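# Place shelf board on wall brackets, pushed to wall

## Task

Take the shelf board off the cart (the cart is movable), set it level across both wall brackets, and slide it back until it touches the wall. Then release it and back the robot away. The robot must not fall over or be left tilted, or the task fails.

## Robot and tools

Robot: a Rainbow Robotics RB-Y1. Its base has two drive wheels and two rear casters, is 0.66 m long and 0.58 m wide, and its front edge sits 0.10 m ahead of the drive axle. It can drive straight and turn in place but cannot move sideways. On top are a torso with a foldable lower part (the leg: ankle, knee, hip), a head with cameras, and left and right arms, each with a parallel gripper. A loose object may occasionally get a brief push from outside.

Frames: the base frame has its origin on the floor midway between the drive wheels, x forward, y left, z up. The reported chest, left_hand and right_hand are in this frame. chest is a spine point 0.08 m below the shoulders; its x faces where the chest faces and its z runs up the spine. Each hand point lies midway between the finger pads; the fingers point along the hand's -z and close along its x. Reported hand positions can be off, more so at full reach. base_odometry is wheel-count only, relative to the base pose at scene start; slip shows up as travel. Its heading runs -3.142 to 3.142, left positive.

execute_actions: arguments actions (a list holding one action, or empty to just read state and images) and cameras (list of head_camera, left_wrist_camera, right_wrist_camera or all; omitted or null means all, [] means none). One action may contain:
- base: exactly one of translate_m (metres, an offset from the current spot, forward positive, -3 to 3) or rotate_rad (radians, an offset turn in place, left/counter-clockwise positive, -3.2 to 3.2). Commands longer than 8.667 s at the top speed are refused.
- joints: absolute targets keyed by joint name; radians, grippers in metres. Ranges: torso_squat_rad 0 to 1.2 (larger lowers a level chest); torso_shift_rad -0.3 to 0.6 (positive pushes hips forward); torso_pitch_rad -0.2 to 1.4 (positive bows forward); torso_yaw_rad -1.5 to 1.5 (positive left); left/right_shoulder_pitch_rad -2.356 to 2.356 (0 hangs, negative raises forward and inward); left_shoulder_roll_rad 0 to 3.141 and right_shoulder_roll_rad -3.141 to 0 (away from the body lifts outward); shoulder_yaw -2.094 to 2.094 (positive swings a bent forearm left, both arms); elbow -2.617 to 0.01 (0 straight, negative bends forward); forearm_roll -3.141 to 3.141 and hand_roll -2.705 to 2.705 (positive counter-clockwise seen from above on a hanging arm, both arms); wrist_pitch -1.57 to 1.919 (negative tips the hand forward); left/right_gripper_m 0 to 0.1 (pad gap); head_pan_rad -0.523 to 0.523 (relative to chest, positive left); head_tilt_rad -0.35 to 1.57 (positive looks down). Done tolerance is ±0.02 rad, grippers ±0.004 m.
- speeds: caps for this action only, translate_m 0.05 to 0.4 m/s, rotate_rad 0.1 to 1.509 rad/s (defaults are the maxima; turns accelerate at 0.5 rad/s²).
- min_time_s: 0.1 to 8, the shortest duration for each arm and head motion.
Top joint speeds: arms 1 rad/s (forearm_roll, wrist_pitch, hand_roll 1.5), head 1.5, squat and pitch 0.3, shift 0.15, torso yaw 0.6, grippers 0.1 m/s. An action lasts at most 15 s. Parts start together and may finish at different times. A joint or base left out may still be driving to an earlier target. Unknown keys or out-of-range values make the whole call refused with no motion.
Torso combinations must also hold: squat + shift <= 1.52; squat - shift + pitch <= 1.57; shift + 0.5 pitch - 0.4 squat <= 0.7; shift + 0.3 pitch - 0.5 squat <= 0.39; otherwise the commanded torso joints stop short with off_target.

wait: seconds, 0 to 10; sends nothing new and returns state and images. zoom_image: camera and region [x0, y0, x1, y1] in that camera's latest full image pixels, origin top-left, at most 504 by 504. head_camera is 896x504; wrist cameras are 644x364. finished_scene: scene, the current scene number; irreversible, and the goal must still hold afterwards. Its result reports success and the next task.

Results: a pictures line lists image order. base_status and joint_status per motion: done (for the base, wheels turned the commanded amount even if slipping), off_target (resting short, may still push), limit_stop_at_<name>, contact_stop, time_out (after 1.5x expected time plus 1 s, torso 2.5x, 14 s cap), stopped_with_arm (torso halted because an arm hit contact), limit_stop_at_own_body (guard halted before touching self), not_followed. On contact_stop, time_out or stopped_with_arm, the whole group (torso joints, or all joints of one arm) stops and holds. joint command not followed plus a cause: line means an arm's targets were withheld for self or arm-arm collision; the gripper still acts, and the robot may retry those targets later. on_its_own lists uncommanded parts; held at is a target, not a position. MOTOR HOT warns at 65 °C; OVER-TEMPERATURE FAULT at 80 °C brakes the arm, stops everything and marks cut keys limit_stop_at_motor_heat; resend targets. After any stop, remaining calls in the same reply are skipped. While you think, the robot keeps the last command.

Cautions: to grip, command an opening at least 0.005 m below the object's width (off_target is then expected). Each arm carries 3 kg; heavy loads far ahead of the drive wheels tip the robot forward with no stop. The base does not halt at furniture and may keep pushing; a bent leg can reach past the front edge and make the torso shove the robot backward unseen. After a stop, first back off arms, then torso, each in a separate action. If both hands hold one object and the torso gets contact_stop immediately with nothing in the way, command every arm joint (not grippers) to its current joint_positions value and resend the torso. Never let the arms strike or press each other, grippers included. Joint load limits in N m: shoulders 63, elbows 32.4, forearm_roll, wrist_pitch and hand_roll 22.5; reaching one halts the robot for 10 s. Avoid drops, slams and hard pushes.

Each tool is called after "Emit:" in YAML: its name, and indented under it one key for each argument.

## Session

Emit:
execute_actions:
  actions: []

Scene clock: 0.00 s.
base_odometry: x=+0.000 y=+0.000 heading=+0.000 (m, m, rad; odometry frame)
base_status: not commanded
joint_positions: torso_squat_rad=+0.350 torso_shift_rad=+0.000 torso_pitch_rad=+0.000 torso_yaw_rad=-0.001 left_shoulder_pitch_rad=-0.007 left_shoulder_roll_rad=-0.001 left_shoulder_yaw_rad=-0.032 left_elbow_rad=-0.286 left_forearm_roll_rad=+0.038 left_wrist_pitch_rad=-0.016 left_hand_roll_rad=-0.041 left_gripper_m=+0.100 right_shoulder_pitch_rad=+0.024 right_shoulder_roll_rad=-0.042 right_shoulder_yaw_rad=+0.034 right_elbow_rad=-0.150 right_forearm_roll_rad=+0.049 right_wrist_pitch_rad=-0.016 right_hand_roll_rad=+0.033 right_gripper_m=+0.099 head_pan_rad=+0.000 head_tilt_rad=+0.400
joint_status: not commanded
chest: x=-0.2280 y=+0.0001 z=+1.2475 quat_wxyz=(+1.000, +0.000, +0.000, +0.000) (m; base frame)
left_hand: x=-0.0811 y=+0.2145 z=+0.5779 quat_wxyz=(+0.988, -0.003, -0.154, -0.018) (m; base frame)
right_hand: x=-0.1688 y=-0.2498 z=+0.5655 quat_wxyz=(+0.996, -0.022, -0.071, +0.055) (m; base frame)
pictures: head_camera, left_wrist_camera, right_wrist_camera
camera_calibration (this result's frames):
head_camera: T_world_to_cam=[[0.0404993, -0.998657, -0.0322966, 0.0505514], [-0.382176, 0.0143828, -0.923978, 1.31508], [0.923202, 0.0497635, -0.38108, 0.689505], [0, 0, 0, 1]] pos_world=[-0.136009, -0.00274312, 1.47949]
left_wrist_camera: T_world_to_cam=[[0.945426, -0.0408788, 0.323264, -0.103836], [-0.232669, -0.779246, 0.581929, -0.157916], [0.228113, -0.625384, -0.74623, 0.669596], [0, 0, 0, 1]] pos_world=[-0.0913168, 0.291454, 0.625135]
right_wrist_camera: T_world_to_cam=[[-0.978394, -0.16356, -0.126464, -0.140743], [-0.206655, 0.792059, 0.574401, -0.131195], [0.0062176, 0.588125, -0.808746, 0.686884], [0, 0, 0, 1]] pos_world=[-0.169085, -0.32308, 0.613074]
Images, in order (width x height): head_camera 896x504, left_wrist_camera 644x364, right_wrist_camera 644x364.

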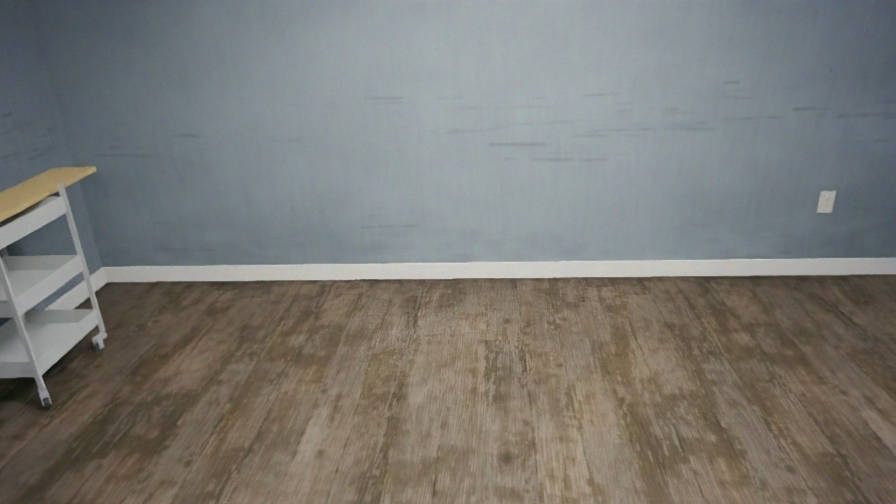

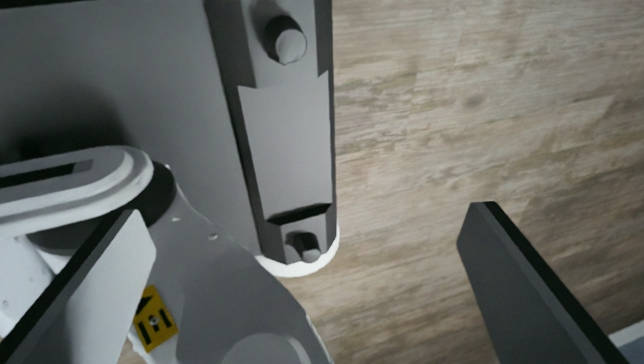

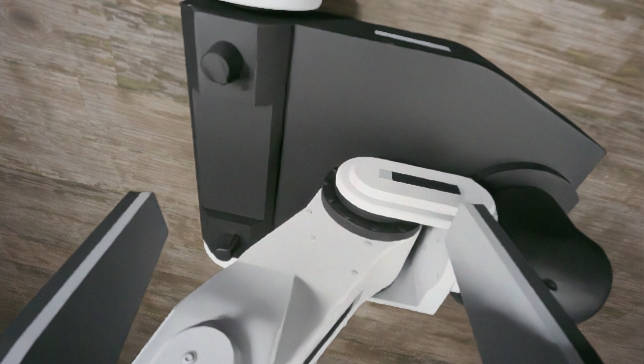

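Brackets are likely on the cart's wall (left).

Emit:
execute_actions:
  actions:
    - {"joints":{"head_pan_rad":0.52,"head_tilt_rad":0.3,"torso_yaw_rad":0.4}}
  cameras: ["head_camera"]

Scene clock: 4.57 s.
base_odometry: x=+0.000 y=+0.000 heading=+0.000 (m, m, rad; odometry frame)
base_status: not commanded
joint_positions: torso_squat_rad=+0.350 torso_shift_rad=+0.000 torso_pitch_rad=+0.000 torso_yaw_rad=+0.400 left_shoulder_pitch_rad=-0.007 left_shoulder_roll_rad=-0.001 left_shoulder_yaw_rad=-0.032 left_elbow_rad=-0.286 left_forearm_roll_rad=+0.038 left_wrist_pitch_rad=-0.016 left_hand_roll_rad=-0.041 left_gripper_m=+0.100 right_shoulder_pitch_rad=+0.024 right_shoulder_roll_rad=-0.042 right_shoulder_yaw_rad=+0.034 right_elbow_rad=-0.150 right_forearm_roll_rad=+0.049 right_wrist_pitch_rad=-0.016 right_hand_roll_rad=+0.033 right_gripper_m=+0.099 head_pan_rad=+0.520 head_tilt_rad=+0.300
joint_status: all done
chest: x=-0.2280 y=+0.0001 z=+1.2475 quat_wxyz=(+0.980, +0.000, +0.000, +0.199) (m; base frame)
left_hand: x=-0.1766 y=+0.2549 z=+0.5779 quat_wxyz=(+0.972, +0.028, -0.151, +0.179) (m; base frame)
right_hand: x=-0.0761 y=-0.2067 z=+0.5655 quat_wxyz=(+0.965, -0.008, -0.074, +0.252) (m; base frame)
pictures: head_camera
camera_calibration (this result's frames):
head_camera: T_world_to_cam=[[0.821541, -0.56944, -0.0284287, 0.212058], [-0.186302, -0.220988, -0.957317, 1.40529], [0.538852, 0.791771, -0.287639, 0.469102], [0, 0, 0, 1]] pos_world=[-0.165182, 0.0598857, 1.48627]
Images, in order (width x height): head_camera 896x504.

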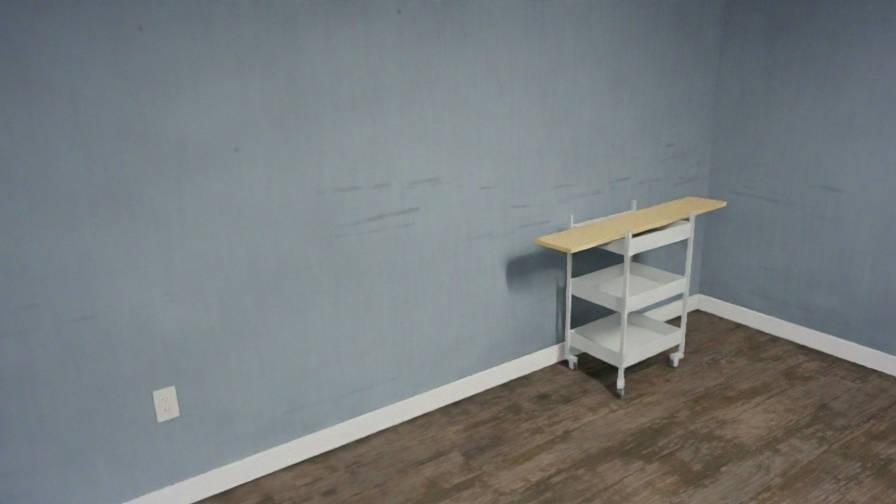

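Emit:
execute_actions:
  actions:
    - {"base":{"rotate_rad":0.398},"joints":{"torso_yaw_rad":1.2}}
  cameras: ["head_camera"]

Emit:
execute_actions:
  actions:
    - {"base":{"translate_m":2.375},"joints":{"torso_yaw_rad":-1.4,"head_pan_rad":-0.52}}
  cameras: ["head_camera"]

Scene clock: 22.33 s.
base_odometry: x=+0.000 y=+0.000 heading=+0.398 (m, m, rad; odometry frame)
base_status: done
joint_positions: torso_squat_rad=+0.350 torso_shift_rad=+0.000 torso_pitch_rad=+0.000 torso_yaw_rad=+1.076 left_shoulder_pitch_rad=-0.007 left_shoulder_roll_rad=-0.001 left_shoulder_yaw_rad=-0.032 left_elbow_rad=-0.286 left_forearm_roll_rad=+0.038 left_wrist_pitch_rad=-0.016 left_hand_roll_rad=-0.041 left_gripper_m=+0.100 right_shoulder_pitch_rad=+0.023 right_shoulder_roll_rad=-0.042 right_shoulder_yaw_rad=+0.034 right_elbow_rad=-0.150 right_forearm_roll_rad=+0.049 right_wrist_pitch_rad=-0.017 right_hand_roll_rad=+0.033 right_gripper_m=+0.099 head_pan_rad=+0.520 head_tilt_rad=+0.300
joint_status: torso_yaw_rad limit_stop_at_own_body (moved +0.676 of +0.800)
on_its_own: torso_yaw_rad is held at +1.076, not at your +1.200, since a limit_stop_at_own_body
chest: x=-0.2280 y=+0.0000 z=+1.2475 quat_wxyz=(+0.859, +0.000, +0.000, +0.512) (m; base frame)
left_hand: x=-0.3476 y=+0.2310 z=+0.5780 quat_wxyz=(+0.858, +0.077, -0.133, +0.491) (m; base frame)
right_hand: x=+0.0198 y=-0.0659 z=+0.5654 quat_wxyz=(+0.827, +0.017, -0.072, +0.558) (m; base frame)
pictures: head_camera
camera_calibration (this result's frames):
head_camera: T_world_to_cam=[[0.997173, 0.0694379, -0.0287088, 0.25239], [-0.0074566, -0.288743, -0.957378, 1.44614], [-0.0747678, 0.954885, -0.287409, 0.328933], [0, 0, 0, 1]] pos_world=[-0.2163, 0.0859421, 1.48628]
Images, in order (width x height): head_camera 896x504.

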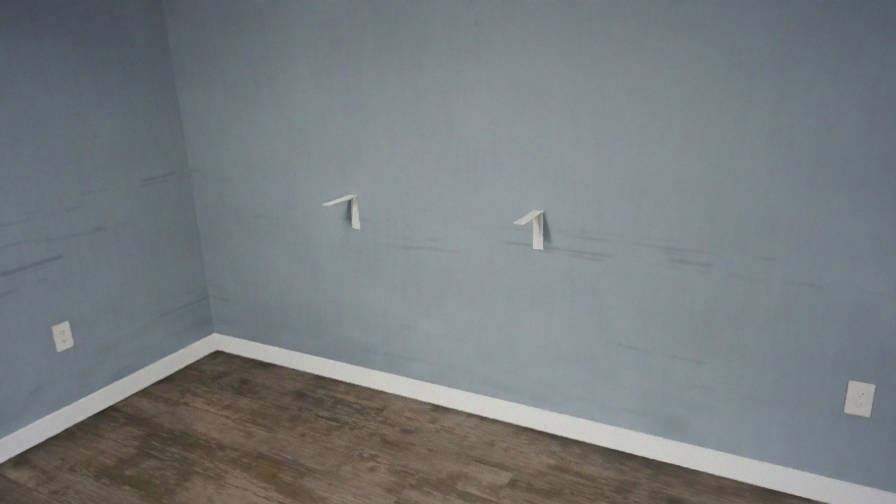

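not run: a stop came earlier in this reply.

Emit:
execute_actions:
  actions:
    - {"base":{"translate_m":2.375},"joints":{"torso_yaw_rad":0,"head_pan_rad":0,"head_tilt_rad":0.5}}
  cameras: []

Emit:
execute_actions:
  actions:
    - {"base":{"rotate_rad":1.246},"joints":{"torso_squat_rad":1.0,"left_shoulder_pitch_rad":0,"left_shoulder_roll_rad":0.38,"left_shoulder_yaw_rad":0,"left_elbow_rad":-1.571,"left_forearm_roll_rad":0,"left_wrist_pitch_rad":0,"left_hand_roll_rad":0.38,"right_shoulder_pitch_rad":0,"right_shoulder_roll_rad":-0.38,"right_shoulder_yaw_rad":0,"right_elbow_rad":-1.571,"right_forearm_roll_rad":0,"right_wrist_pitch_rad":0,"right_hand_roll_rad":-0.38}}

Scene clock: 46.57 s.
base_odometry: x=+2.190 y=+0.920 heading=+0.398 (m, m, rad; odometry frame)
base_status: done
joint_positions: torso_squat_rad=+0.350 torso_shift_rad=+0.000 torso_pitch_rad=+0.000 torso_yaw_rad=+0.000 left_shoulder_pitch_rad=-0.007 left_shoulder_roll_rad=-0.001 left_shoulder_yaw_rad=-0.032 left_elbow_rad=-0.286 left_forearm_roll_rad=+0.038 left_wrist_pitch_rad=-0.016 left_hand_roll_rad=-0.041 left_gripper_m=+0.100 right_shoulder_pitch_rad=+0.023 right_shoulder_roll_rad=-0.042 right_shoulder_yaw_rad=+0.034 right_elbow_rad=-0.150 right_forearm_roll_rad=+0.049 right_wrist_pitch_rad=-0.016 right_hand_roll_rad=+0.033 right_gripper_m=+0.099 head_pan_rad=+0.000 head_tilt_rad=+0.500
joint_status: all done
chest: x=-0.2280 y=+0.0000 z=+1.2475 quat_wxyz=(+1.000, +0.000, +0.000, +0.000) (m; base frame)
left_hand: x=-0.0812 y=+0.2147 z=+0.5780 quat_wxyz=(+0.988, -0.002, -0.154, -0.018) (m; base frame)
right_hand: x=-0.1685 y=-0.2496 z=+0.5655 quat_wxyz=(+0.996, -0.022, -0.071, +0.056) (m; base frame)
pictures: none
No camera images: the call's "cameras" was empty. Leave "cameras" out to get every camera's image.

Scene clock: 50.07 s.
base_odometry: x=+2.189 y=+0.920 heading=+1.643 (m, m, rad; odometry frame)
base_status: done
joint_positions: torso_squat_rad=+1.000 torso_shift_rad=+0.000 torso_pitch_rad=+0.000 torso_yaw_rad=+0.000 left_shoulder_pitch_rad=+0.000 left_shoulder_roll_rad=+0.380 left_shoulder_yaw_rad=+0.000 left_elbow_rad=-1.571 left_forearm_roll_rad=+0.000 left_wrist_pitch_rad=+0.000 left_hand_roll_rad=+0.380 left_gripper_m=+0.100 right_shoulder_pitch_rad=+0.000 right_shoulder_roll_rad=-0.380 right_shoulder_yaw_rad=+0.000 right_elbow_rad=-1.571 right_forearm_roll_rad=+0.000 right_wrist_pitch_rad=+0.000 right_hand_roll_rad=-0.380 right_gripper_m=+0.099 head_pan_rad=+0.000 head_tilt_rad=+0.500
joint_status: all done
chest: x=-0.2280 y=+0.0001 z=+0.9681 quat_wxyz=(+1.000, +0.000, +0.000, +0.000) (m; base frame)
left_hand: x=+0.2896 y=+0.3338 z=+0.7631 quat_wxyz=(+0.707, +0.000, -0.707, +0.000) (m; base frame)
right_hand: x=+0.2895 y=-0.3338 z=+0.7632 quat_wxyz=(+0.707, +0.000, -0.707, +0.000) (m; base frame)
pictures: head_camera, left_wrist_camera, right_wrist_camera
camera_calibration (this result's frames):
head_camera: T_world_to_cam=[[0.0381156, -0.998612, -0.0363523, 0.0457569], [-0.472809, 0.0140264, -0.881053, 0.988068], [0.88034, 0.0507696, -0.471618, 0.680023], [0, 0, 0, 1]] pos_world=[-0.133229, -0.00269014, 1.19292]
left_wrist_camera: T_world_to_cam=[[-0.0210372, -0.0053849, 0.999764, -0.757574], [-0.616701, -0.787009, -0.0172157, 0.484617], [0.786916, -0.616918, 0.0132356, 0.0536571], [0, 0, 0, 1]] pos_world=[0.240703, 0.410421, 0.765028]
right_wrist_camera: T_world_to_cam=[[-0.0089746, -0.0517433, -0.99862, 0.741165], [-0.626622, 0.77855, -0.0347089, 0.498519], [0.779272, 0.625446, -0.0394106, 0.0948233], [0, 0, 0, 1]] pos_world=[0.245141, -0.409078, 0.761183]
Images, in order (width x height): head_camera 896x504, left_wrist_camera 644x364, right_wrist_camera 644x364.

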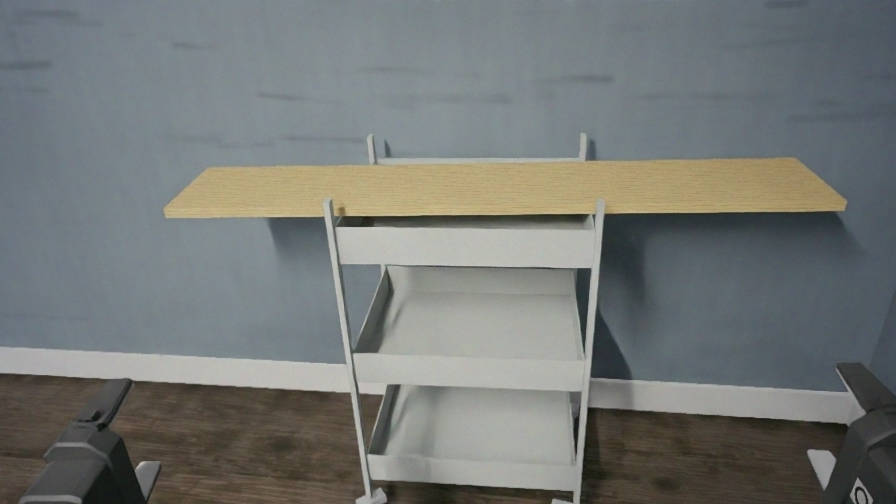

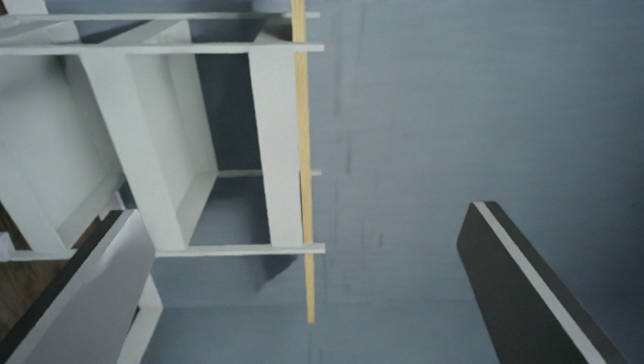

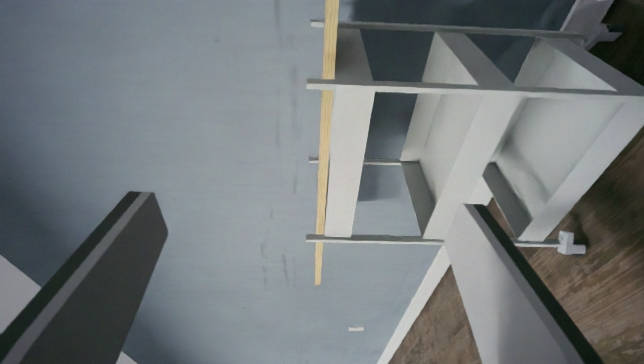

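Emit:
execute_actions:
  actions:
    - {"base":{"rotate_rad":-0.027},"joints":{"torso_squat_rad":1.056,"left_shoulder_roll_rad":0.47,"left_hand_roll_rad":0.47,"right_shoulder_roll_rad":-0.47,"right_hand_roll_rad":-0.47}}
  cameras: []

Emit:
execute_actions:
  actions:
    - {"base":{"translate_m":0.5},"joints":{"head_tilt_rad":0.8}}

Scene clock: 64.53 s.
base_odometry: x=+2.189 y=+0.920 heading=+1.617 (m, m, rad; odometry frame)
base_status: done
joint_positions: torso_squat_rad=+1.056 torso_shift_rad=+0.000 torso_pitch_rad=+0.000 torso_yaw_rad=+0.000 left_shoulder_pitch_rad=+0.000 left_shoulder_roll_rad=+0.470 left_shoulder_yaw_rad=+0.000 left_elbow_rad=-1.571 left_forearm_roll_rad=+0.000 left_wrist_pitch_rad=+0.000 left_hand_roll_rad=+0.470 left_gripper_m=+0.100 right_shoulder_pitch_rad=+0.000 right_shoulder_roll_rad=-0.470 right_shoulder_yaw_rad=+0.000 right_elbow_rad=-1.571 right_forearm_roll_rad=+0.000 right_wrist_pitch_rad=+0.000 right_hand_roll_rad=-0.470 right_gripper_m=+0.099 head_pan_rad=+0.000 head_tilt_rad=+0.500
joint_status: all done
chest: x=-0.2280 y=+0.0001 z=+0.9346 quat_wxyz=(+1.000, +0.000, +0.000, +0.000) (m; base frame)
left_hand: x=+0.2896 y=+0.3590 z=+0.7409 quat_wxyz=(+0.707, +0.000, -0.707, +0.000) (m; base frame)
right_hand: x=+0.2895 y=-0.3590 z=+0.7411 quat_wxyz=(+0.707, +0.000, -0.707, +0.000) (m; base frame)
pictures: none
No camera images: the call's "cameras" was empty. Leave "cameras" out to get every camera's image.

Scene clock: 67.17 s.
base_odometry: x=+2.166 y=+1.420 heading=+1.617 (m, m, rad; odometry frame)
base_status: done
joint_positions: torso_squat_rad=+1.056 torso_shift_rad=+0.000 torso_pitch_rad=+0.000 torso_yaw_rad=+0.000 left_shoulder_pitch_rad=+0.000 left_shoulder_roll_rad=+0.470 left_shoulder_yaw_rad=+0.000 left_elbow_rad=-1.571 left_forearm_roll_rad=+0.000 left_wrist_pitch_rad=+0.000 left_hand_roll_rad=+0.470 left_gripper_m=+0.100 right_shoulder_pitch_rad=+0.000 right_shoulder_roll_rad=-0.470 right_shoulder_yaw_rad=+0.000 right_elbow_rad=-1.571 right_forearm_roll_rad=+0.000 right_wrist_pitch_rad=+0.000 right_hand_roll_rad=-0.470 right_gripper_m=+0.099 head_pan_rad=+0.000 head_tilt_rad=+0.800
joint_status: all done
chest: x=-0.2279 y=+0.0001 z=+0.9346 quat_wxyz=(+1.000, +0.000, +0.000, +0.000) (m; base frame)
left_hand: x=+0.2897 y=+0.3590 z=+0.7409 quat_wxyz=(+0.707, +0.000, -0.707, +0.000) (m; base frame)
right_hand: x=+0.2896 y=-0.3590 z=+0.7410 quat_wxyz=(+0.707, +0.000, -0.707, +0.000) (m; base frame)
pictures: head_camera, left_wrist_camera, right_wrist_camera
camera_calibration (this result's frames):
head_camera: T_world_to_cam=[[0.0255714, -0.998617, -0.0459359, 0.052859], [-0.712212, 0.014046, -0.701824, 0.705946], [0.701498, 0.0506627, -0.710868, 0.898716], [0, 0, 0, 1]] pos_world=[-0.129016, -0.00266124, 1.13675]
left_wrist_camera: T_world_to_cam=[[-0.0208076, -0.00528209, 0.99977, -0.735258], [-0.616682, -0.787029, -0.0169927, 0.50393], [0.786938, -0.616893, 0.0131188, 0.0695084], [0, 0, 0, 1]] pos_world=[0.240766, 0.435603, 0.74274]
right_wrist_camera: T_world_to_cam=[[-0.00912886, -0.0516978, -0.998621, 0.717747], [-0.626573, 0.778595, -0.0345795, 0.517285], [0.779309, 0.625393, -0.0395001, 0.10966], [0, 0, 0, 1]] pos_world=[0.24521, -0.43423, 0.738977]
Images, in order (width x height): head_camera 896x504, left_wrist_camera 644x364, right_wrist_camera 644x364.

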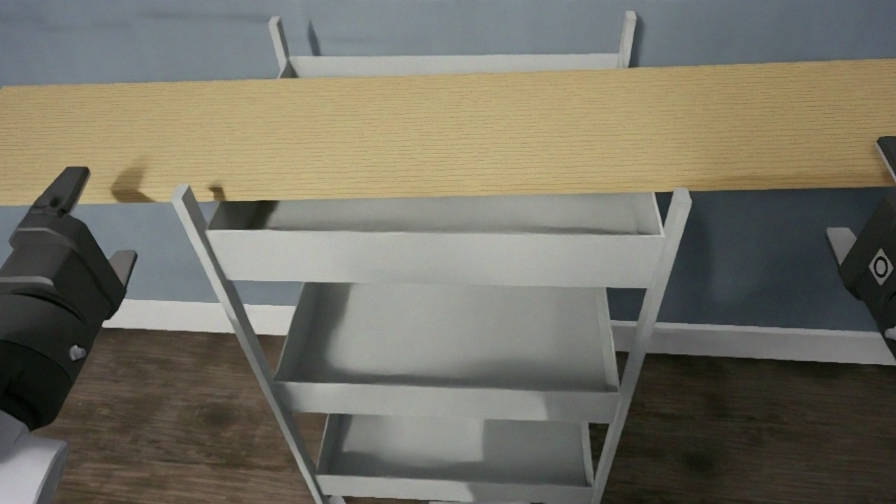

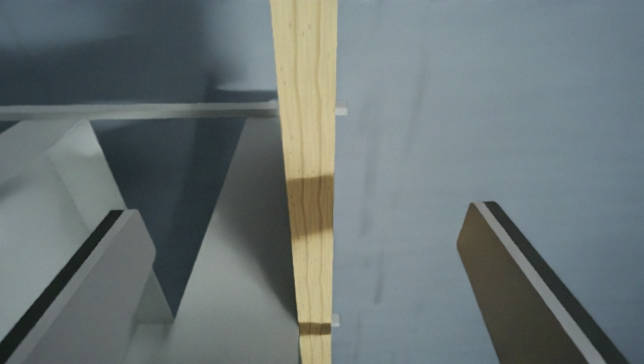

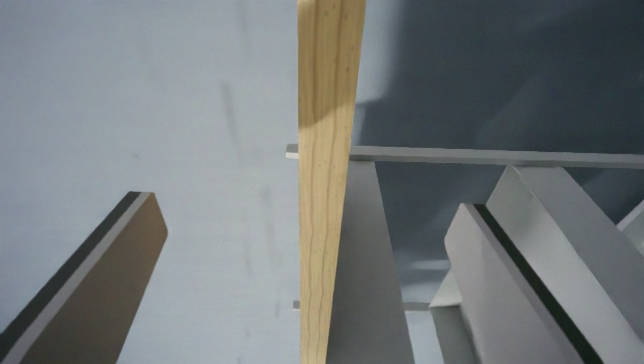

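Emit:
execute_actions:
  actions:
    - {"base":{"translate_m":0.088},"speeds":{"translate_m":0.12}}

Emit:
execute_actions:
  actions:
    - {"joints":{"left_gripper_m":0.0,"right_gripper_m":0.0}}
  cameras: []

Emit:
execute_actions:
  actions:
    - {"joints":{"torso_squat_rad":0.88}}

Scene clock: 80.20 s.
base_odometry: x=+2.162 y=+1.508 heading=+1.618 (m, m, rad; odometry frame)
base_status: done
joint_positions: torso_squat_rad=+1.056 torso_shift_rad=+0.000 torso_pitch_rad=+0.000 torso_yaw_rad=+0.000 left_shoulder_pitch_rad=+0.000 left_shoulder_roll_rad=+0.470 left_shoulder_yaw_rad=+0.000 left_elbow_rad=-1.571 left_forearm_roll_rad=+0.000 left_wrist_pitch_rad=+0.000 left_hand_roll_rad=+0.470 left_gripper_m=+0.100 right_shoulder_pitch_rad=+0.000 right_shoulder_roll_rad=-0.470 right_shoulder_yaw_rad=+0.000 right_elbow_rad=-1.571 right_forearm_roll_rad=+0.000 right_wrist_pitch_rad=+0.000 right_hand_roll_rad=-0.470 right_gripper_m=+0.099 head_pan_rad=+0.000 head_tilt_rad=+0.800
joint_status: not commanded
chest: x=-0.2280 y=+0.0001 z=+0.9346 quat_wxyz=(+1.000, +0.000, +0.000, +0.000) (m; base frame)
left_hand: x=+0.2896 y=+0.3590 z=+0.7409 quat_wxyz=(+0.707, +0.000, -0.707, +0.000) (m; base frame)
right_hand: x=+0.2896 y=-0.3590 z=+0.7410 quat_wxyz=(+0.707, +0.000, -0.707, +0.000) (m; base frame)
pictures: head_camera, left_wrist_camera, right_wrist_camera
camera_calibration (this result's frames):
head_camera: T_world_to_cam=[[0.0255674, -0.998617, -0.0459353, 0.0528579], [-0.712198, 0.0140495, -0.701838, 0.705947], [0.701513, 0.0506592, -0.710854, 0.898717], [0, 0, 0, 1]] pos_world=[-0.129038, -0.00266171, 1.13674]
left_wrist_camera: T_world_to_cam=[[-0.0208033, -0.005282, 0.99977, -0.735255], [-0.616682, -0.787029, -0.0169901, 0.503913], [0.786937, -0.616894, 0.0131155, 0.0695293], [0, 0, 0, 1]] pos_world=[0.240743, 0.435602, 0.742735]
right_wrist_camera: T_world_to_cam=[[-0.00918356, -0.0517347, -0.998619, 0.717729], [-0.626536, 0.778625, -0.0345758, 0.517293], [0.779338, 0.625353, -0.0395642, 0.109724], [0, 0, 0, 1]] pos_world=[0.245182, -0.434262, 0.738965]
Images, in order (width x height): head_camera 896x504, left_wrist_camera 644x364, right_wrist_camera 644x364.

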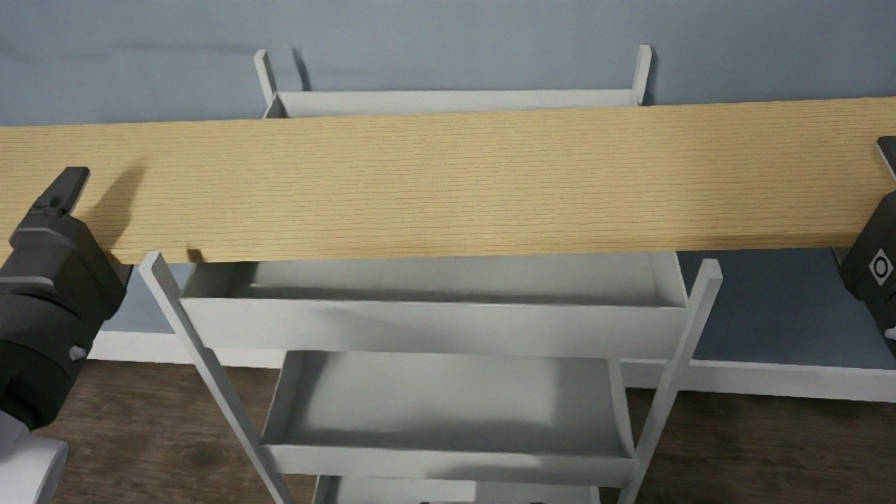

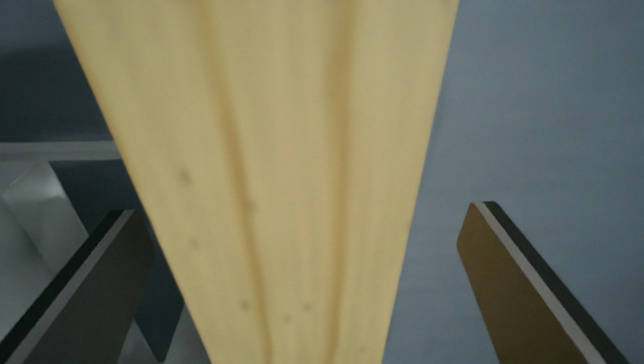

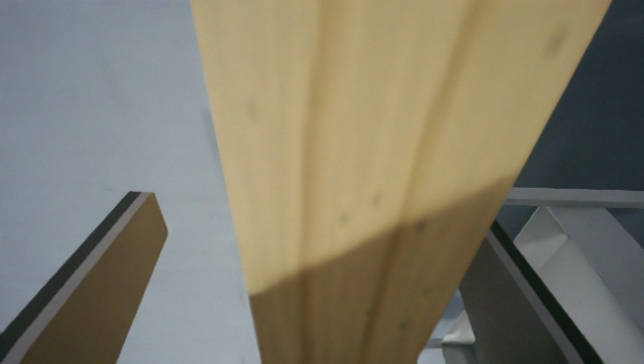

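Scene clock: 81.70 s.
base_odometry: x=+2.162 y=+1.508 heading=+1.618 (m, m, rad; odometry frame)
base_status: not commanded
joint_positions: torso_squat_rad=+1.056 torso_shift_rad=+0.000 torso_pitch_rad=+0.000 torso_yaw_rad=+0.000 left_shoulder_pitch_rad=+0.000 left_shoulder_roll_rad=+0.470 left_shoulder_yaw_rad=+0.000 left_elbow_rad=-1.572 left_forearm_roll_rad=+0.000 left_wrist_pitch_rad=+0.000 left_hand_roll_rad=+0.470 left_gripper_m=+0.018 right_shoulder_pitch_rad=+0.001 right_shoulder_roll_rad=-0.470 right_shoulder_yaw_rad=+0.001 right_elbow_rad=-1.570 right_forearm_roll_rad=+0.000 right_wrist_pitch_rad=+0.001 right_hand_roll_rad=-0.470 right_gripper_m=+0.017 head_pan_rad=+0.000 head_tilt_rad=+0.800
joint_status: left_gripper_m off_target (ended at +0.018, target +0.000); right_gripper_m off_target (ended at +0.017, target +0.000)
chest: x=-0.2279 y=+0.0001 z=+0.9346 quat_wxyz=(+1.000, +0.000, +0.000, +0.000) (m; base frame)
left_hand: x=+0.2897 y=+0.3589 z=+0.7412 quat_wxyz=(+0.707, +0.000, -0.707, +0.000) (m; base frame)
right_hand: x=+0.2893 y=-0.3591 z=+0.7398 quat_wxyz=(+0.708, +0.000, -0.706, +0.000) (m; base frame)
pictures: none
No camera images: the call's "cameras" was empty. Leave "cameras" out to get every camera's image.

Scene clock: 83.07 s.
base_odometry: x=+2.162 y=+1.508 heading=+1.618 (m, m, rad; odometry frame)
base_status: not commanded
joint_positions: torso_squat_rad=+0.880 torso_shift_rad=+0.000 torso_pitch_rad=+0.001 torso_yaw_rad=+0.000 left_shoulder_pitch_rad=+0.001 left_shoulder_roll_rad=+0.470 left_shoulder_yaw_rad=+0.000 left_elbow_rad=-1.570 left_forearm_roll_rad=+0.000 left_wrist_pitch_rad=+0.000 left_hand_roll_rad=+0.470 left_gripper_m=+0.018 right_shoulder_pitch_rad=+0.002 right_shoulder_roll_rad=-0.470 right_shoulder_yaw_rad=+0.001 right_elbow_rad=-1.569 right_forearm_roll_rad=+0.000 right_wrist_pitch_rad=+0.001 right_hand_roll_rad=-0.470 right_gripper_m=+0.017 head_pan_rad=+0.000 head_tilt_rad=+0.800
joint_status: all done
chest: x=-0.2275 y=+0.0001 z=+1.0360 quat_wxyz=(+1.000, +0.000, +0.001, +0.000) (m; base frame)
left_hand: x=+0.2896 y=+0.3591 z=+0.8408 quat_wxyz=(+0.708, +0.000, -0.706, +0.000) (m; base frame)
right_hand: x=+0.2893 y=-0.3592 z=+0.8398 quat_wxyz=(+0.709, +0.000, -0.705, +0.000) (m; base frame)
pictures: head_camera, left_wrist_camera, right_wrist_camera
camera_calibration (this result's frames):
head_camera: T_world_to_cam=[[0.0255228, -0.998615, -0.0460127, 0.0575591], [-0.712859, 0.0140879, -0.701166, 0.776561], [0.700843, 0.0506962, -0.711512, 0.97105], [0, 0, 0, 1]] pos_world=[-0.128444, -0.00268927, 1.23806]
left_wrist_camera: T_world_to_cam=[[-0.0178504, -0.0047971, 0.999829, -0.836295], [-0.616394, -0.787299, -0.0147822, 0.503812], [0.787235, -0.616553, 0.0110967, 0.0697689], [0, 0, 0, 1]] pos_world=[0.240694, 0.435655, 0.842826]
right_wrist_camera: T_world_to_cam=[[-0.0145933, -0.0516735, -0.998557, 0.81801], [-0.626193, 0.779045, -0.0311627, 0.517837], [0.779531, 0.624835, -0.0437265, 0.117237], [0, 0, 0, 1]] pos_world=[0.244813, -0.434402, 0.838093]
Images, in order (width x height): head_camera 896x504, left_wrist_camera 644x364, right_wrist_camera 644x364.

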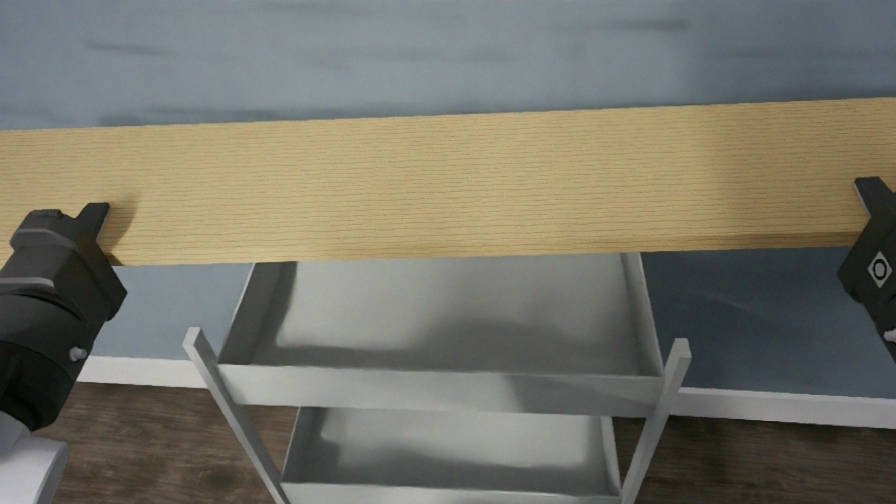

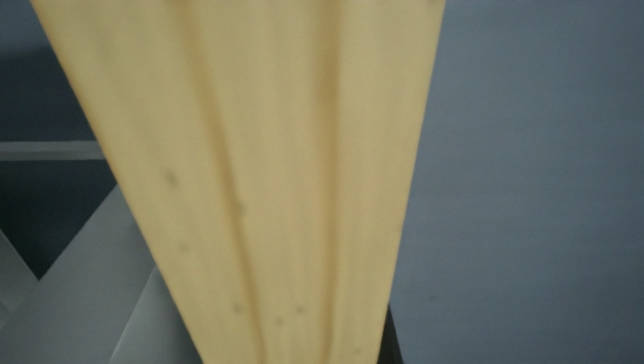

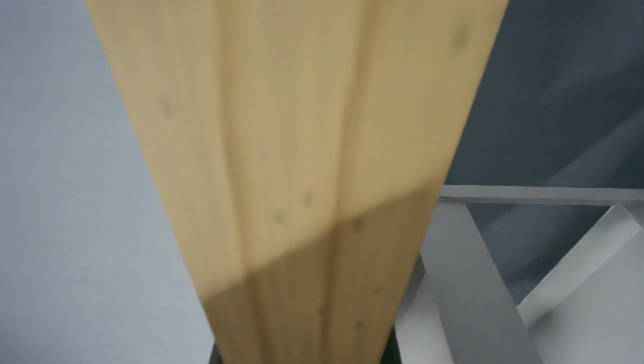

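Emit:
execute_actions:
  actions:
    - {"base":{"translate_m":-0.45},"joints":{"torso_squat_rad":0.47,"head_tilt_rad":0.4}}
  cameras: []

Emit:
execute_actions:
  actions:
    - {"base":{"rotate_rad":1.558}}
  cameras: ["head_camera"]

Emit:
execute_actions:
  actions:
    - {"base":{"translate_m":2.8}}
  cameras: ["head_camera"]

Scene clock: 96.67 s.
base_odometry: x=+2.183 y=+1.058 heading=+1.619 (m, m, rad; odometry frame)
base_status: done
joint_positions: torso_squat_rad=+0.470 torso_shift_rad=+0.000 torso_pitch_rad=+0.001 torso_yaw_rad=+0.000 left_shoulder_pitch_rad=+0.001 left_shoulder_roll_rad=+0.470 left_shoulder_yaw_rad=+0.000 left_elbow_rad=-1.570 left_forearm_roll_rad=+0.000 left_wrist_pitch_rad=+0.000 left_hand_roll_rad=+0.470 left_gripper_m=+0.018 right_shoulder_pitch_rad=+0.002 right_shoulder_roll_rad=-0.470 right_shoulder_yaw_rad=+0.001 right_elbow_rad=-1.569 right_forearm_roll_rad=+0.000 right_wrist_pitch_rad=+0.001 right_hand_roll_rad=-0.470 right_gripper_m=+0.017 head_pan_rad=+0.000 head_tilt_rad=+0.400
joint_status: all done
chest: x=-0.2276 y=+0.0001 z=+1.2140 quat_wxyz=(+1.000, +0.000, +0.001, +0.000) (m; base frame)
left_hand: x=+0.2895 y=+0.3591 z=+1.0189 quat_wxyz=(+0.708, +0.000, -0.706, +0.000) (m; base frame)
right_hand: x=+0.2892 y=-0.3592 z=+1.0179 quat_wxyz=(+0.709, +0.000, -0.705, +0.000) (m; base frame)
pictures: none
No camera images: the call's "cameras" was empty. Leave "cameras" out to get every camera's image.

Scene clock: 100.53 s.
base_odometry: x=+2.183 y=+1.058 heading=-3.107 (m, m, rad; odometry frame)
base_status: done
joint_positions: torso_squat_rad=+0.470 torso_shift_rad=+0.000 torso_pitch_rad=+0.001 torso_yaw_rad=+0.000 left_shoulder_pitch_rad=+0.001 left_shoulder_roll_rad=+0.470 left_shoulder_yaw_rad=+0.000 left_elbow_rad=-1.570 left_forearm_roll_rad=+0.000 left_wrist_pitch_rad=+0.000 left_hand_roll_rad=+0.470 left_gripper_m=+0.018 right_shoulder_pitch_rad=+0.002 right_shoulder_roll_rad=-0.470 right_shoulder_yaw_rad=+0.001 right_elbow_rad=-1.569 right_forearm_roll_rad=+0.000 right_wrist_pitch_rad=+0.001 right_hand_roll_rad=-0.470 right_gripper_m=+0.017 head_pan_rad=+0.000 head_tilt_rad=+0.400
joint_status: not commanded
chest: x=-0.2276 y=+0.0001 z=+1.2140 quat_wxyz=(+1.000, +0.000, +0.001, +0.000) (m; base frame)
left_hand: x=+0.2895 y=+0.3591 z=+1.0189 quat_wxyz=(+0.708, +0.000, -0.706, +0.000) (m; base frame)
right_hand: x=+0.2892 y=-0.3592 z=+1.0179 quat_wxyz=(+0.709, +0.000, -0.705, +0.000) (m; base frame)
pictures: head_camera
camera_calibration (this result's frames):
head_camera: T_world_to_cam=[[0.04155, -0.99861, -0.032429, 0.0498074], [-0.383335, 0.0140401, -0.923503, 1.28341], [0.922674, 0.0508027, -0.382219, 0.677747], [0, 0, 0, 1]] pos_world=[-0.135431, -0.00271255, 1.4459]
Images, in order (width x height): head_camera 896x504.

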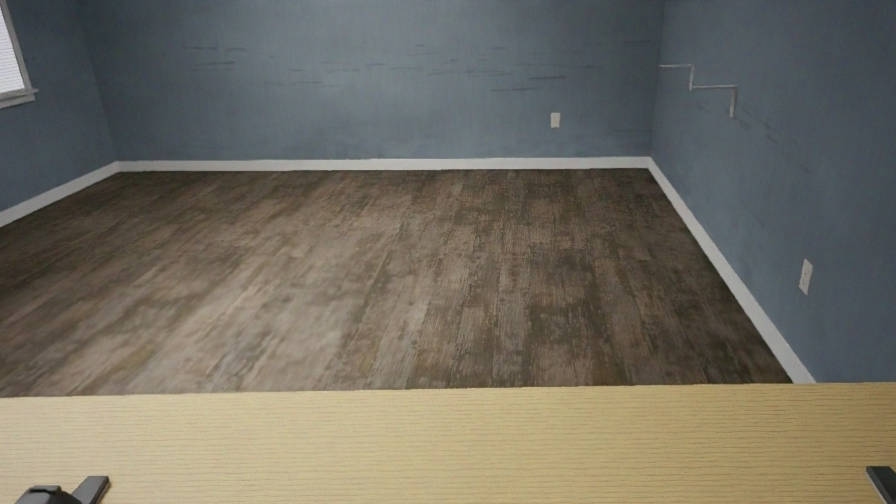

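Scene clock: 109.07 s.
base_odometry: x=-0.615 y=+0.960 heading=-3.107 (m, m, rad; odometry frame)
base_status: done
joint_positions: torso_squat_rad=+0.470 torso_shift_rad=+0.000 torso_pitch_rad=+0.001 torso_yaw_rad=+0.000 left_shoulder_pitch_rad=+0.001 left_shoulder_roll_rad=+0.470 left_shoulder_yaw_rad=+0.000 left_elbow_rad=-1.570 left_forearm_roll_rad=+0.000 left_wrist_pitch_rad=+0.000 left_hand_roll_rad=+0.470 left_gripper_m=+0.018 right_shoulder_pitch_rad=+0.002 right_shoulder_roll_rad=-0.470 right_shoulder_yaw_rad=+0.001 right_elbow_rad=-1.569 right_forearm_roll_rad=+0.000 right_wrist_pitch_rad=+0.001 right_hand_roll_rad=-0.470 right_gripper_m=+0.017 head_pan_rad=+0.000 head_tilt_rad=+0.400
joint_status: not commanded
chest: x=-0.2275 y=+0.0001 z=+1.2141 quat_wxyz=(+1.000, +0.000, +0.001, +0.000) (m; base frame)
left_hand: x=+0.2896 y=+0.3591 z=+1.0188 quat_wxyz=(+0.708, +0.000, -0.706, +0.000) (m; base frame)
right_hand: x=+0.2892 y=-0.3592 z=+1.0178 quat_wxyz=(+0.709, +0.000, -0.705, +0.000) (m; base frame)
pictures: head_camera
camera_calibration (this result's frames):
head_camera: T_world_to_cam=[[0.0415445, -0.99861, -0.0324361, 0.0498115], [-0.383494, 0.0140401, -0.923436, 1.28334], [0.922608, 0.0508027, -0.382378, 0.677849], [0, 0, 0, 1]] pos_world=[-0.135305, -0.00271256, 1.44589]
Images, in order (width x height): head_camera 896x504.

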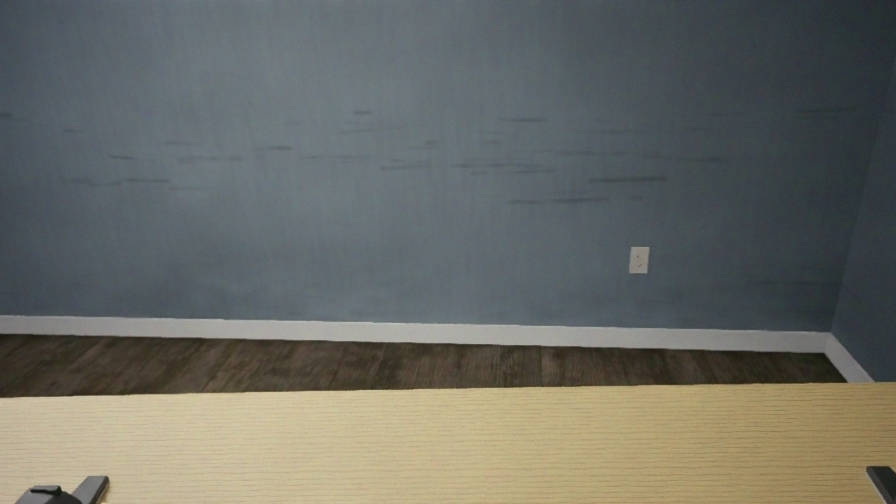

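Emit:
execute_actions:
  actions:
    - {"base":{"translate_m":0.835}}
  cameras: []

Emit:
execute_actions:
  actions:
    - {"base":{"rotate_rad":-1.63}}
  cameras: ["head_camera"]

Scene clock: 126.97 s.
base_odometry: x=-1.449 y=+0.931 heading=-3.107 (m, m, rad; odometry frame)
base_status: done
joint_positions: torso_squat_rad=+0.470 torso_shift_rad=+0.000 torso_pitch_rad=+0.001 torso_yaw_rad=+0.000 left_shoulder_pitch_rad=+0.001 left_shoulder_roll_rad=+0.470 left_shoulder_yaw_rad=+0.000 left_elbow_rad=-1.570 left_forearm_roll_rad=+0.000 left_wrist_pitch_rad=+0.000 left_hand_roll_rad=+0.470 left_gripper_m=+0.018 right_shoulder_pitch_rad=+0.002 right_shoulder_roll_rad=-0.470 right_shoulder_yaw_rad=+0.001 right_elbow_rad=-1.569 right_forearm_roll_rad=+0.000 right_wrist_pitch_rad=+0.001 right_hand_roll_rad=-0.470 right_gripper_m=+0.017 head_pan_rad=+0.000 head_tilt_rad=+0.400
joint_status: not commanded
chest: x=-0.2275 y=+0.0001 z=+1.2141 quat_wxyz=(+1.000, +0.000, +0.001, +0.000) (m; base frame)
left_hand: x=+0.2896 y=+0.3591 z=+1.0188 quat_wxyz=(+0.708, +0.000, -0.706, +0.000) (m; base frame)
right_hand: x=+0.2892 y=-0.3592 z=+1.0178 quat_wxyz=(+0.709, +0.000, -0.705, +0.000) (m; base frame)
pictures: none
No camera images: the call's "cameras" was empty. Leave "cameras" out to get every camera's image.

Scene clock: 130.93 s.
base_odometry: x=-1.449 y=+0.931 heading=+1.547 (m, m, rad; odometry frame)
base_status: done
joint_positions: torso_squat_rad=+0.470 torso_shift_rad=+0.000 torso_pitch_rad=+0.001 torso_yaw_rad=+0.000 left_shoulder_pitch_rad=+0.001 left_shoulder_roll_rad=+0.470 left_shoulder_yaw_rad=+0.000 left_elbow_rad=-1.570 left_forearm_roll_rad=+0.000 left_wrist_pitch_rad=+0.000 left_hand_roll_rad=+0.470 left_gripper_m=+0.018 right_shoulder_pitch_rad=+0.002 right_shoulder_roll_rad=-0.470 right_shoulder_yaw_rad=+0.001 right_elbow_rad=-1.569 right_forearm_roll_rad=+0.000 right_wrist_pitch_rad=+0.001 right_hand_roll_rad=-0.470 right_gripper_m=+0.017 head_pan_rad=+0.000 head_tilt_rad=+0.400
joint_status: not commanded
chest: x=-0.2275 y=+0.0001 z=+1.2141 quat_wxyz=(+1.000, +0.000, +0.001, +0.000) (m; base frame)
left_hand: x=+0.2896 y=+0.3591 z=+1.0188 quat_wxyz=(+0.708, +0.000, -0.706, +0.000) (m; base frame)
right_hand: x=+0.2892 y=-0.3592 z=+1.0178 quat_wxyz=(+0.709, +0.000, -0.705, +0.000) (m; base frame)
pictures: head_camera
camera_calibration (this result's frames):
head_camera: T_world_to_cam=[[0.0415496, -0.998611, -0.0324113, 0.0498025], [-0.383503, 0.0140148, -0.923433, 1.28333], [0.922605, 0.0507981, -0.382387, 0.677857], [0, 0, 0, 1]] pos_world=[-0.135301, -0.00268623, 1.44589]
Images, in order (width x height): head_camera 896x504.

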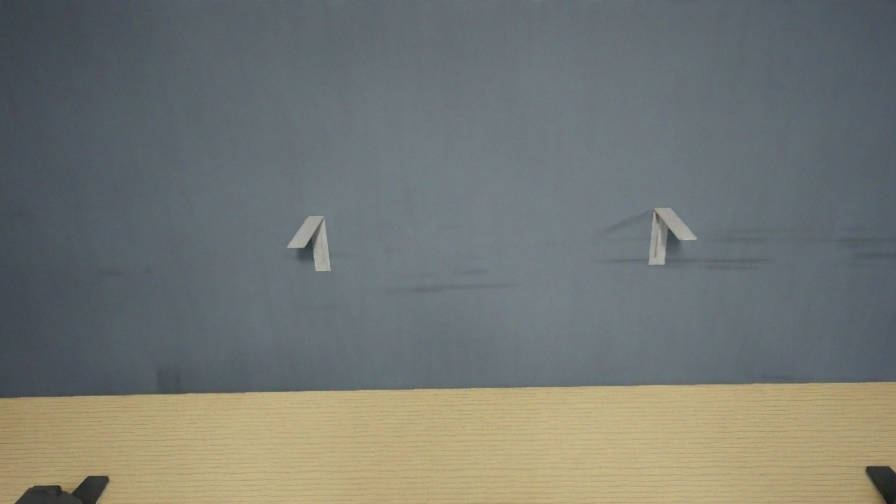

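Emit:
execute_actions:
  actions:
    - {"base":{"rotate_rad":-0.045}}
  cameras: []

Emit:
execute_actions:
  actions:
    - {"base":{"translate_m":0.42}}
  cameras: []

Emit:
execute_actions:
  actions:
    - {"base":{"rotate_rad":0.047},"joints":{"head_tilt_rad":0.55}}
  cameras: ["head_camera"]

Scene clock: 148.80 s.
base_odometry: x=-1.449 y=+0.931 heading=+1.503 (m, m, rad; odometry frame)
base_status: done
joint_positions: torso_squat_rad=+0.470 torso_shift_rad=+0.000 torso_pitch_rad=+0.001 torso_yaw_rad=+0.000 left_shoulder_pitch_rad=+0.001 left_shoulder_roll_rad=+0.470 left_shoulder_yaw_rad=+0.000 left_elbow_rad=-1.570 left_forearm_roll_rad=+0.000 left_wrist_pitch_rad=+0.000 left_hand_roll_rad=+0.470 left_gripper_m=+0.018 right_shoulder_pitch_rad=+0.002 right_shoulder_roll_rad=-0.470 right_shoulder_yaw_rad=+0.001 right_elbow_rad=-1.569 right_forearm_roll_rad=+0.000 right_wrist_pitch_rad=+0.001 right_hand_roll_rad=-0.470 right_gripper_m=+0.017 head_pan_rad=+0.000 head_tilt_rad=+0.400
joint_status: not commanded
chest: x=-0.2275 y=+0.0001 z=+1.2141 quat_wxyz=(+1.000, +0.000, +0.001, +0.000) (m; base frame)
left_hand: x=+0.2896 y=+0.3591 z=+1.0188 quat_wxyz=(+0.708, +0.000, -0.706, +0.000) (m; base frame)
right_hand: x=+0.2892 y=-0.3592 z=+1.0178 quat_wxyz=(+0.709, +0.000, -0.705, +0.000) (m; base frame)
pictures: none
No camera images: the call's "cameras" was empty. Leave "cameras" out to get every camera's image.

Scene clock: 151.27 s.
base_odometry: x=-1.421 y=+1.350 heading=+1.503 (m, m, rad; odometry frame)
base_status: done
joint_positions: torso_squat_rad=+0.470 torso_shift_rad=+0.000 torso_pitch_rad=+0.001 torso_yaw_rad=+0.000 left_shoulder_pitch_rad=+0.001 left_shoulder_roll_rad=+0.470 left_shoulder_yaw_rad=+0.000 left_elbow_rad=-1.570 left_forearm_roll_rad=+0.000 left_wrist_pitch_rad=+0.000 left_hand_roll_rad=+0.470 left_gripper_m=+0.018 right_shoulder_pitch_rad=+0.002 right_shoulder_roll_rad=-0.470 right_shoulder_yaw_rad=+0.001 right_elbow_rad=-1.569 right_forearm_roll_rad=+0.000 right_wrist_pitch_rad=+0.001 right_hand_roll_rad=-0.470 right_gripper_m=+0.017 head_pan_rad=+0.000 head_tilt_rad=+0.400
joint_status: not commanded
chest: x=-0.2275 y=+0.0001 z=+1.2141 quat_wxyz=(+1.000, +0.000, +0.001, +0.000) (m; base frame)
left_hand: x=+0.2896 y=+0.3591 z=+1.0187 quat_wxyz=(+0.708, +0.000, -0.706, +0.000) (m; base frame)
right_hand: x=+0.2892 y=-0.3592 z=+1.0178 quat_wxyz=(+0.709, +0.000, -0.705, +0.000) (m; base frame)
pictures: none
No camera images: the call's "cameras" was empty. Leave "cameras" out to get every camera's image.

Scene clock: 152.50 s.
base_odometry: x=-1.421 y=+1.350 heading=+1.549 (m, m, rad; odometry frame)
base_status: done
joint_positions: torso_squat_rad=+0.470 torso_shift_rad=+0.000 torso_pitch_rad=+0.001 torso_yaw_rad=+0.000 left_shoulder_pitch_rad=+0.001 left_shoulder_roll_rad=+0.470 left_shoulder_yaw_rad=+0.000 left_elbow_rad=-1.570 left_forearm_roll_rad=+0.000 left_wrist_pitch_rad=+0.000 left_hand_roll_rad=+0.470 left_gripper_m=+0.018 right_shoulder_pitch_rad=+0.002 right_shoulder_roll_rad=-0.470 right_shoulder_yaw_rad=+0.001 right_elbow_rad=-1.569 right_forearm_roll_rad=+0.000 right_wrist_pitch_rad=+0.001 right_hand_roll_rad=-0.470 right_gripper_m=+0.017 head_pan_rad=+0.000 head_tilt_rad=+0.550
joint_status: all done
chest: x=-0.2275 y=+0.0001 z=+1.2141 quat_wxyz=(+1.000, +0.000, +0.001, +0.000) (m; base frame)
left_hand: x=+0.2896 y=+0.3591 z=+1.0188 quat_wxyz=(+0.708, +0.000, -0.706, +0.000) (m; base frame)
right_hand: x=+0.2892 y=-0.3592 z=+1.0177 quat_wxyz=(+0.709, +0.000, -0.705, +0.000) (m; base frame)
pictures: head_camera
camera_calibration (this result's frames):
head_camera: T_world_to_cam=[[0.0362043, -0.998612, -0.0382644, 0.0569648], [-0.517209, 0.0140389, -0.855744, 1.16018], [0.855093, 0.0507723, -0.515983, 0.852886], [0, 0, 0, 1]] pos_world=[-0.131301, -0.00270496, 1.43508]
Images, in order (width x height): head_camera 896x504.

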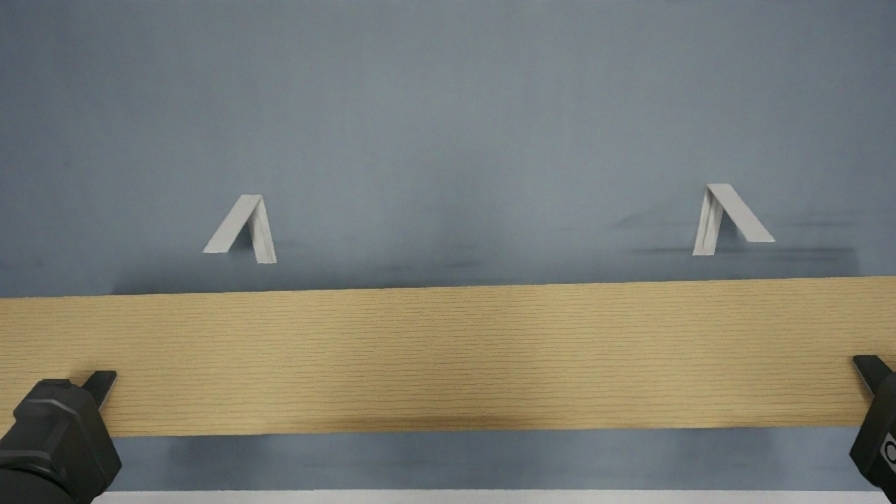

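Emit:
execute_actions:
  actions:
    - {"base":{"translate_m":0.415},"joints":{"torso_squat_rad":0.58,"head_tilt_rad":0.75},"speeds":{"translate_m":0.25}}

Scene clock: 165.50 s.
base_odometry: x=-1.411 y=+1.765 heading=+1.549 (m, m, rad; odometry frame)
base_status: done
joint_positions: torso_squat_rad=+0.580 torso_shift_rad=+0.000 torso_pitch_rad=+0.001 torso_yaw_rad=+0.000 left_shoulder_pitch_rad=+0.001 left_shoulder_roll_rad=+0.470 left_shoulder_yaw_rad=+0.000 left_elbow_rad=-1.570 left_forearm_roll_rad=+0.000 left_wrist_pitch_rad=+0.000 left_hand_roll_rad=+0.470 left_gripper_m=+0.018 right_shoulder_pitch_rad=+0.002 right_shoulder_roll_rad=-0.470 right_shoulder_yaw_rad=+0.001 right_elbow_rad=-1.569 right_forearm_roll_rad=+0.000 right_wrist_pitch_rad=+0.001 right_hand_roll_rad=-0.470 right_gripper_m=+0.017 head_pan_rad=+0.000 head_tilt_rad=+0.750
joint_status: all done
chest: x=-0.2275 y=+0.0001 z=+1.1755 quat_wxyz=(+1.000, +0.000, +0.001, +0.000) (m; base frame)
left_hand: x=+0.2896 y=+0.3591 z=+0.9802 quat_wxyz=(+0.708, +0.000, -0.706, +0.000) (m; base frame)
right_hand: x=+0.2892 y=-0.3592 z=+0.9792 quat_wxyz=(+0.709, +0.000, -0.705, +0.000) (m; base frame)
pictures: head_camera, left_wrist_camera, right_wrist_camera
camera_calibration (this result's frames):
head_camera: T_world_to_cam=[[0.0278214, -0.998614, -0.0446857, 0.0626025], [-0.676934, 0.0140709, -0.735909, 0.929572], [0.735518, 0.0507233, -0.675604, 1.02799], [0, 0, 0, 1]] pos_world=[-0.128591, -0.00270742, 1.3814]
left_wrist_camera: T_world_to_cam=[[-0.0175025, -0.00474265, 0.999836, -0.975722], [-0.616352, -0.787337, -0.0145242, 0.505598], [0.787276, -0.616505, 0.0108572, 0.0684443], [0, 0, 0, 1]] pos_world=[0.240664, 0.435645, 0.982162]
right_wrist_camera: T_world_to_cam=[[-0.0149634, -0.0516473, -0.998553, 0.957228], [-0.626195, 0.779053, -0.0309107, 0.521928], [0.779523, 0.624827, -0.0439986, 0.123626], [0, 0, 0, 1]] pos_world=[0.244783, -0.434416, 0.977415]
Images, in order (width x height): head_camera 896x504, left_wrist_camera 644x364, right_wrist_camera 644x364.

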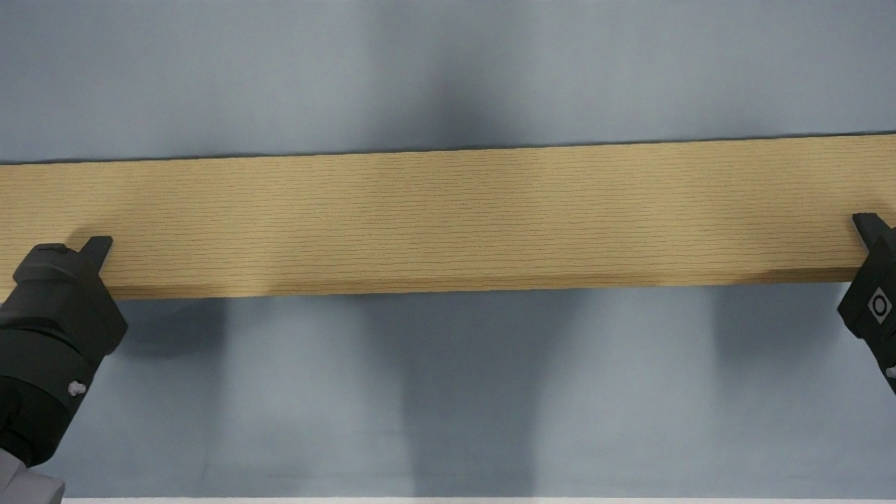

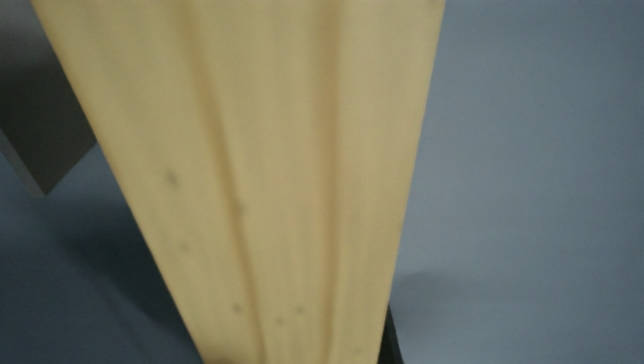

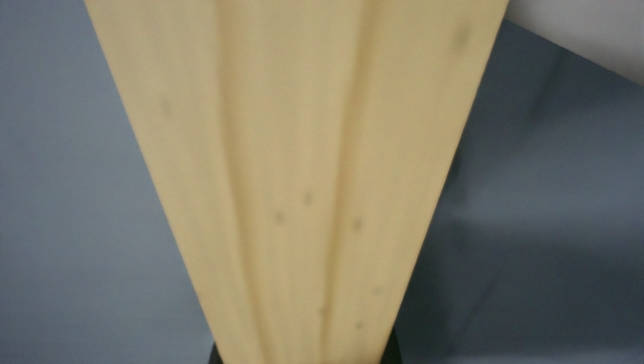

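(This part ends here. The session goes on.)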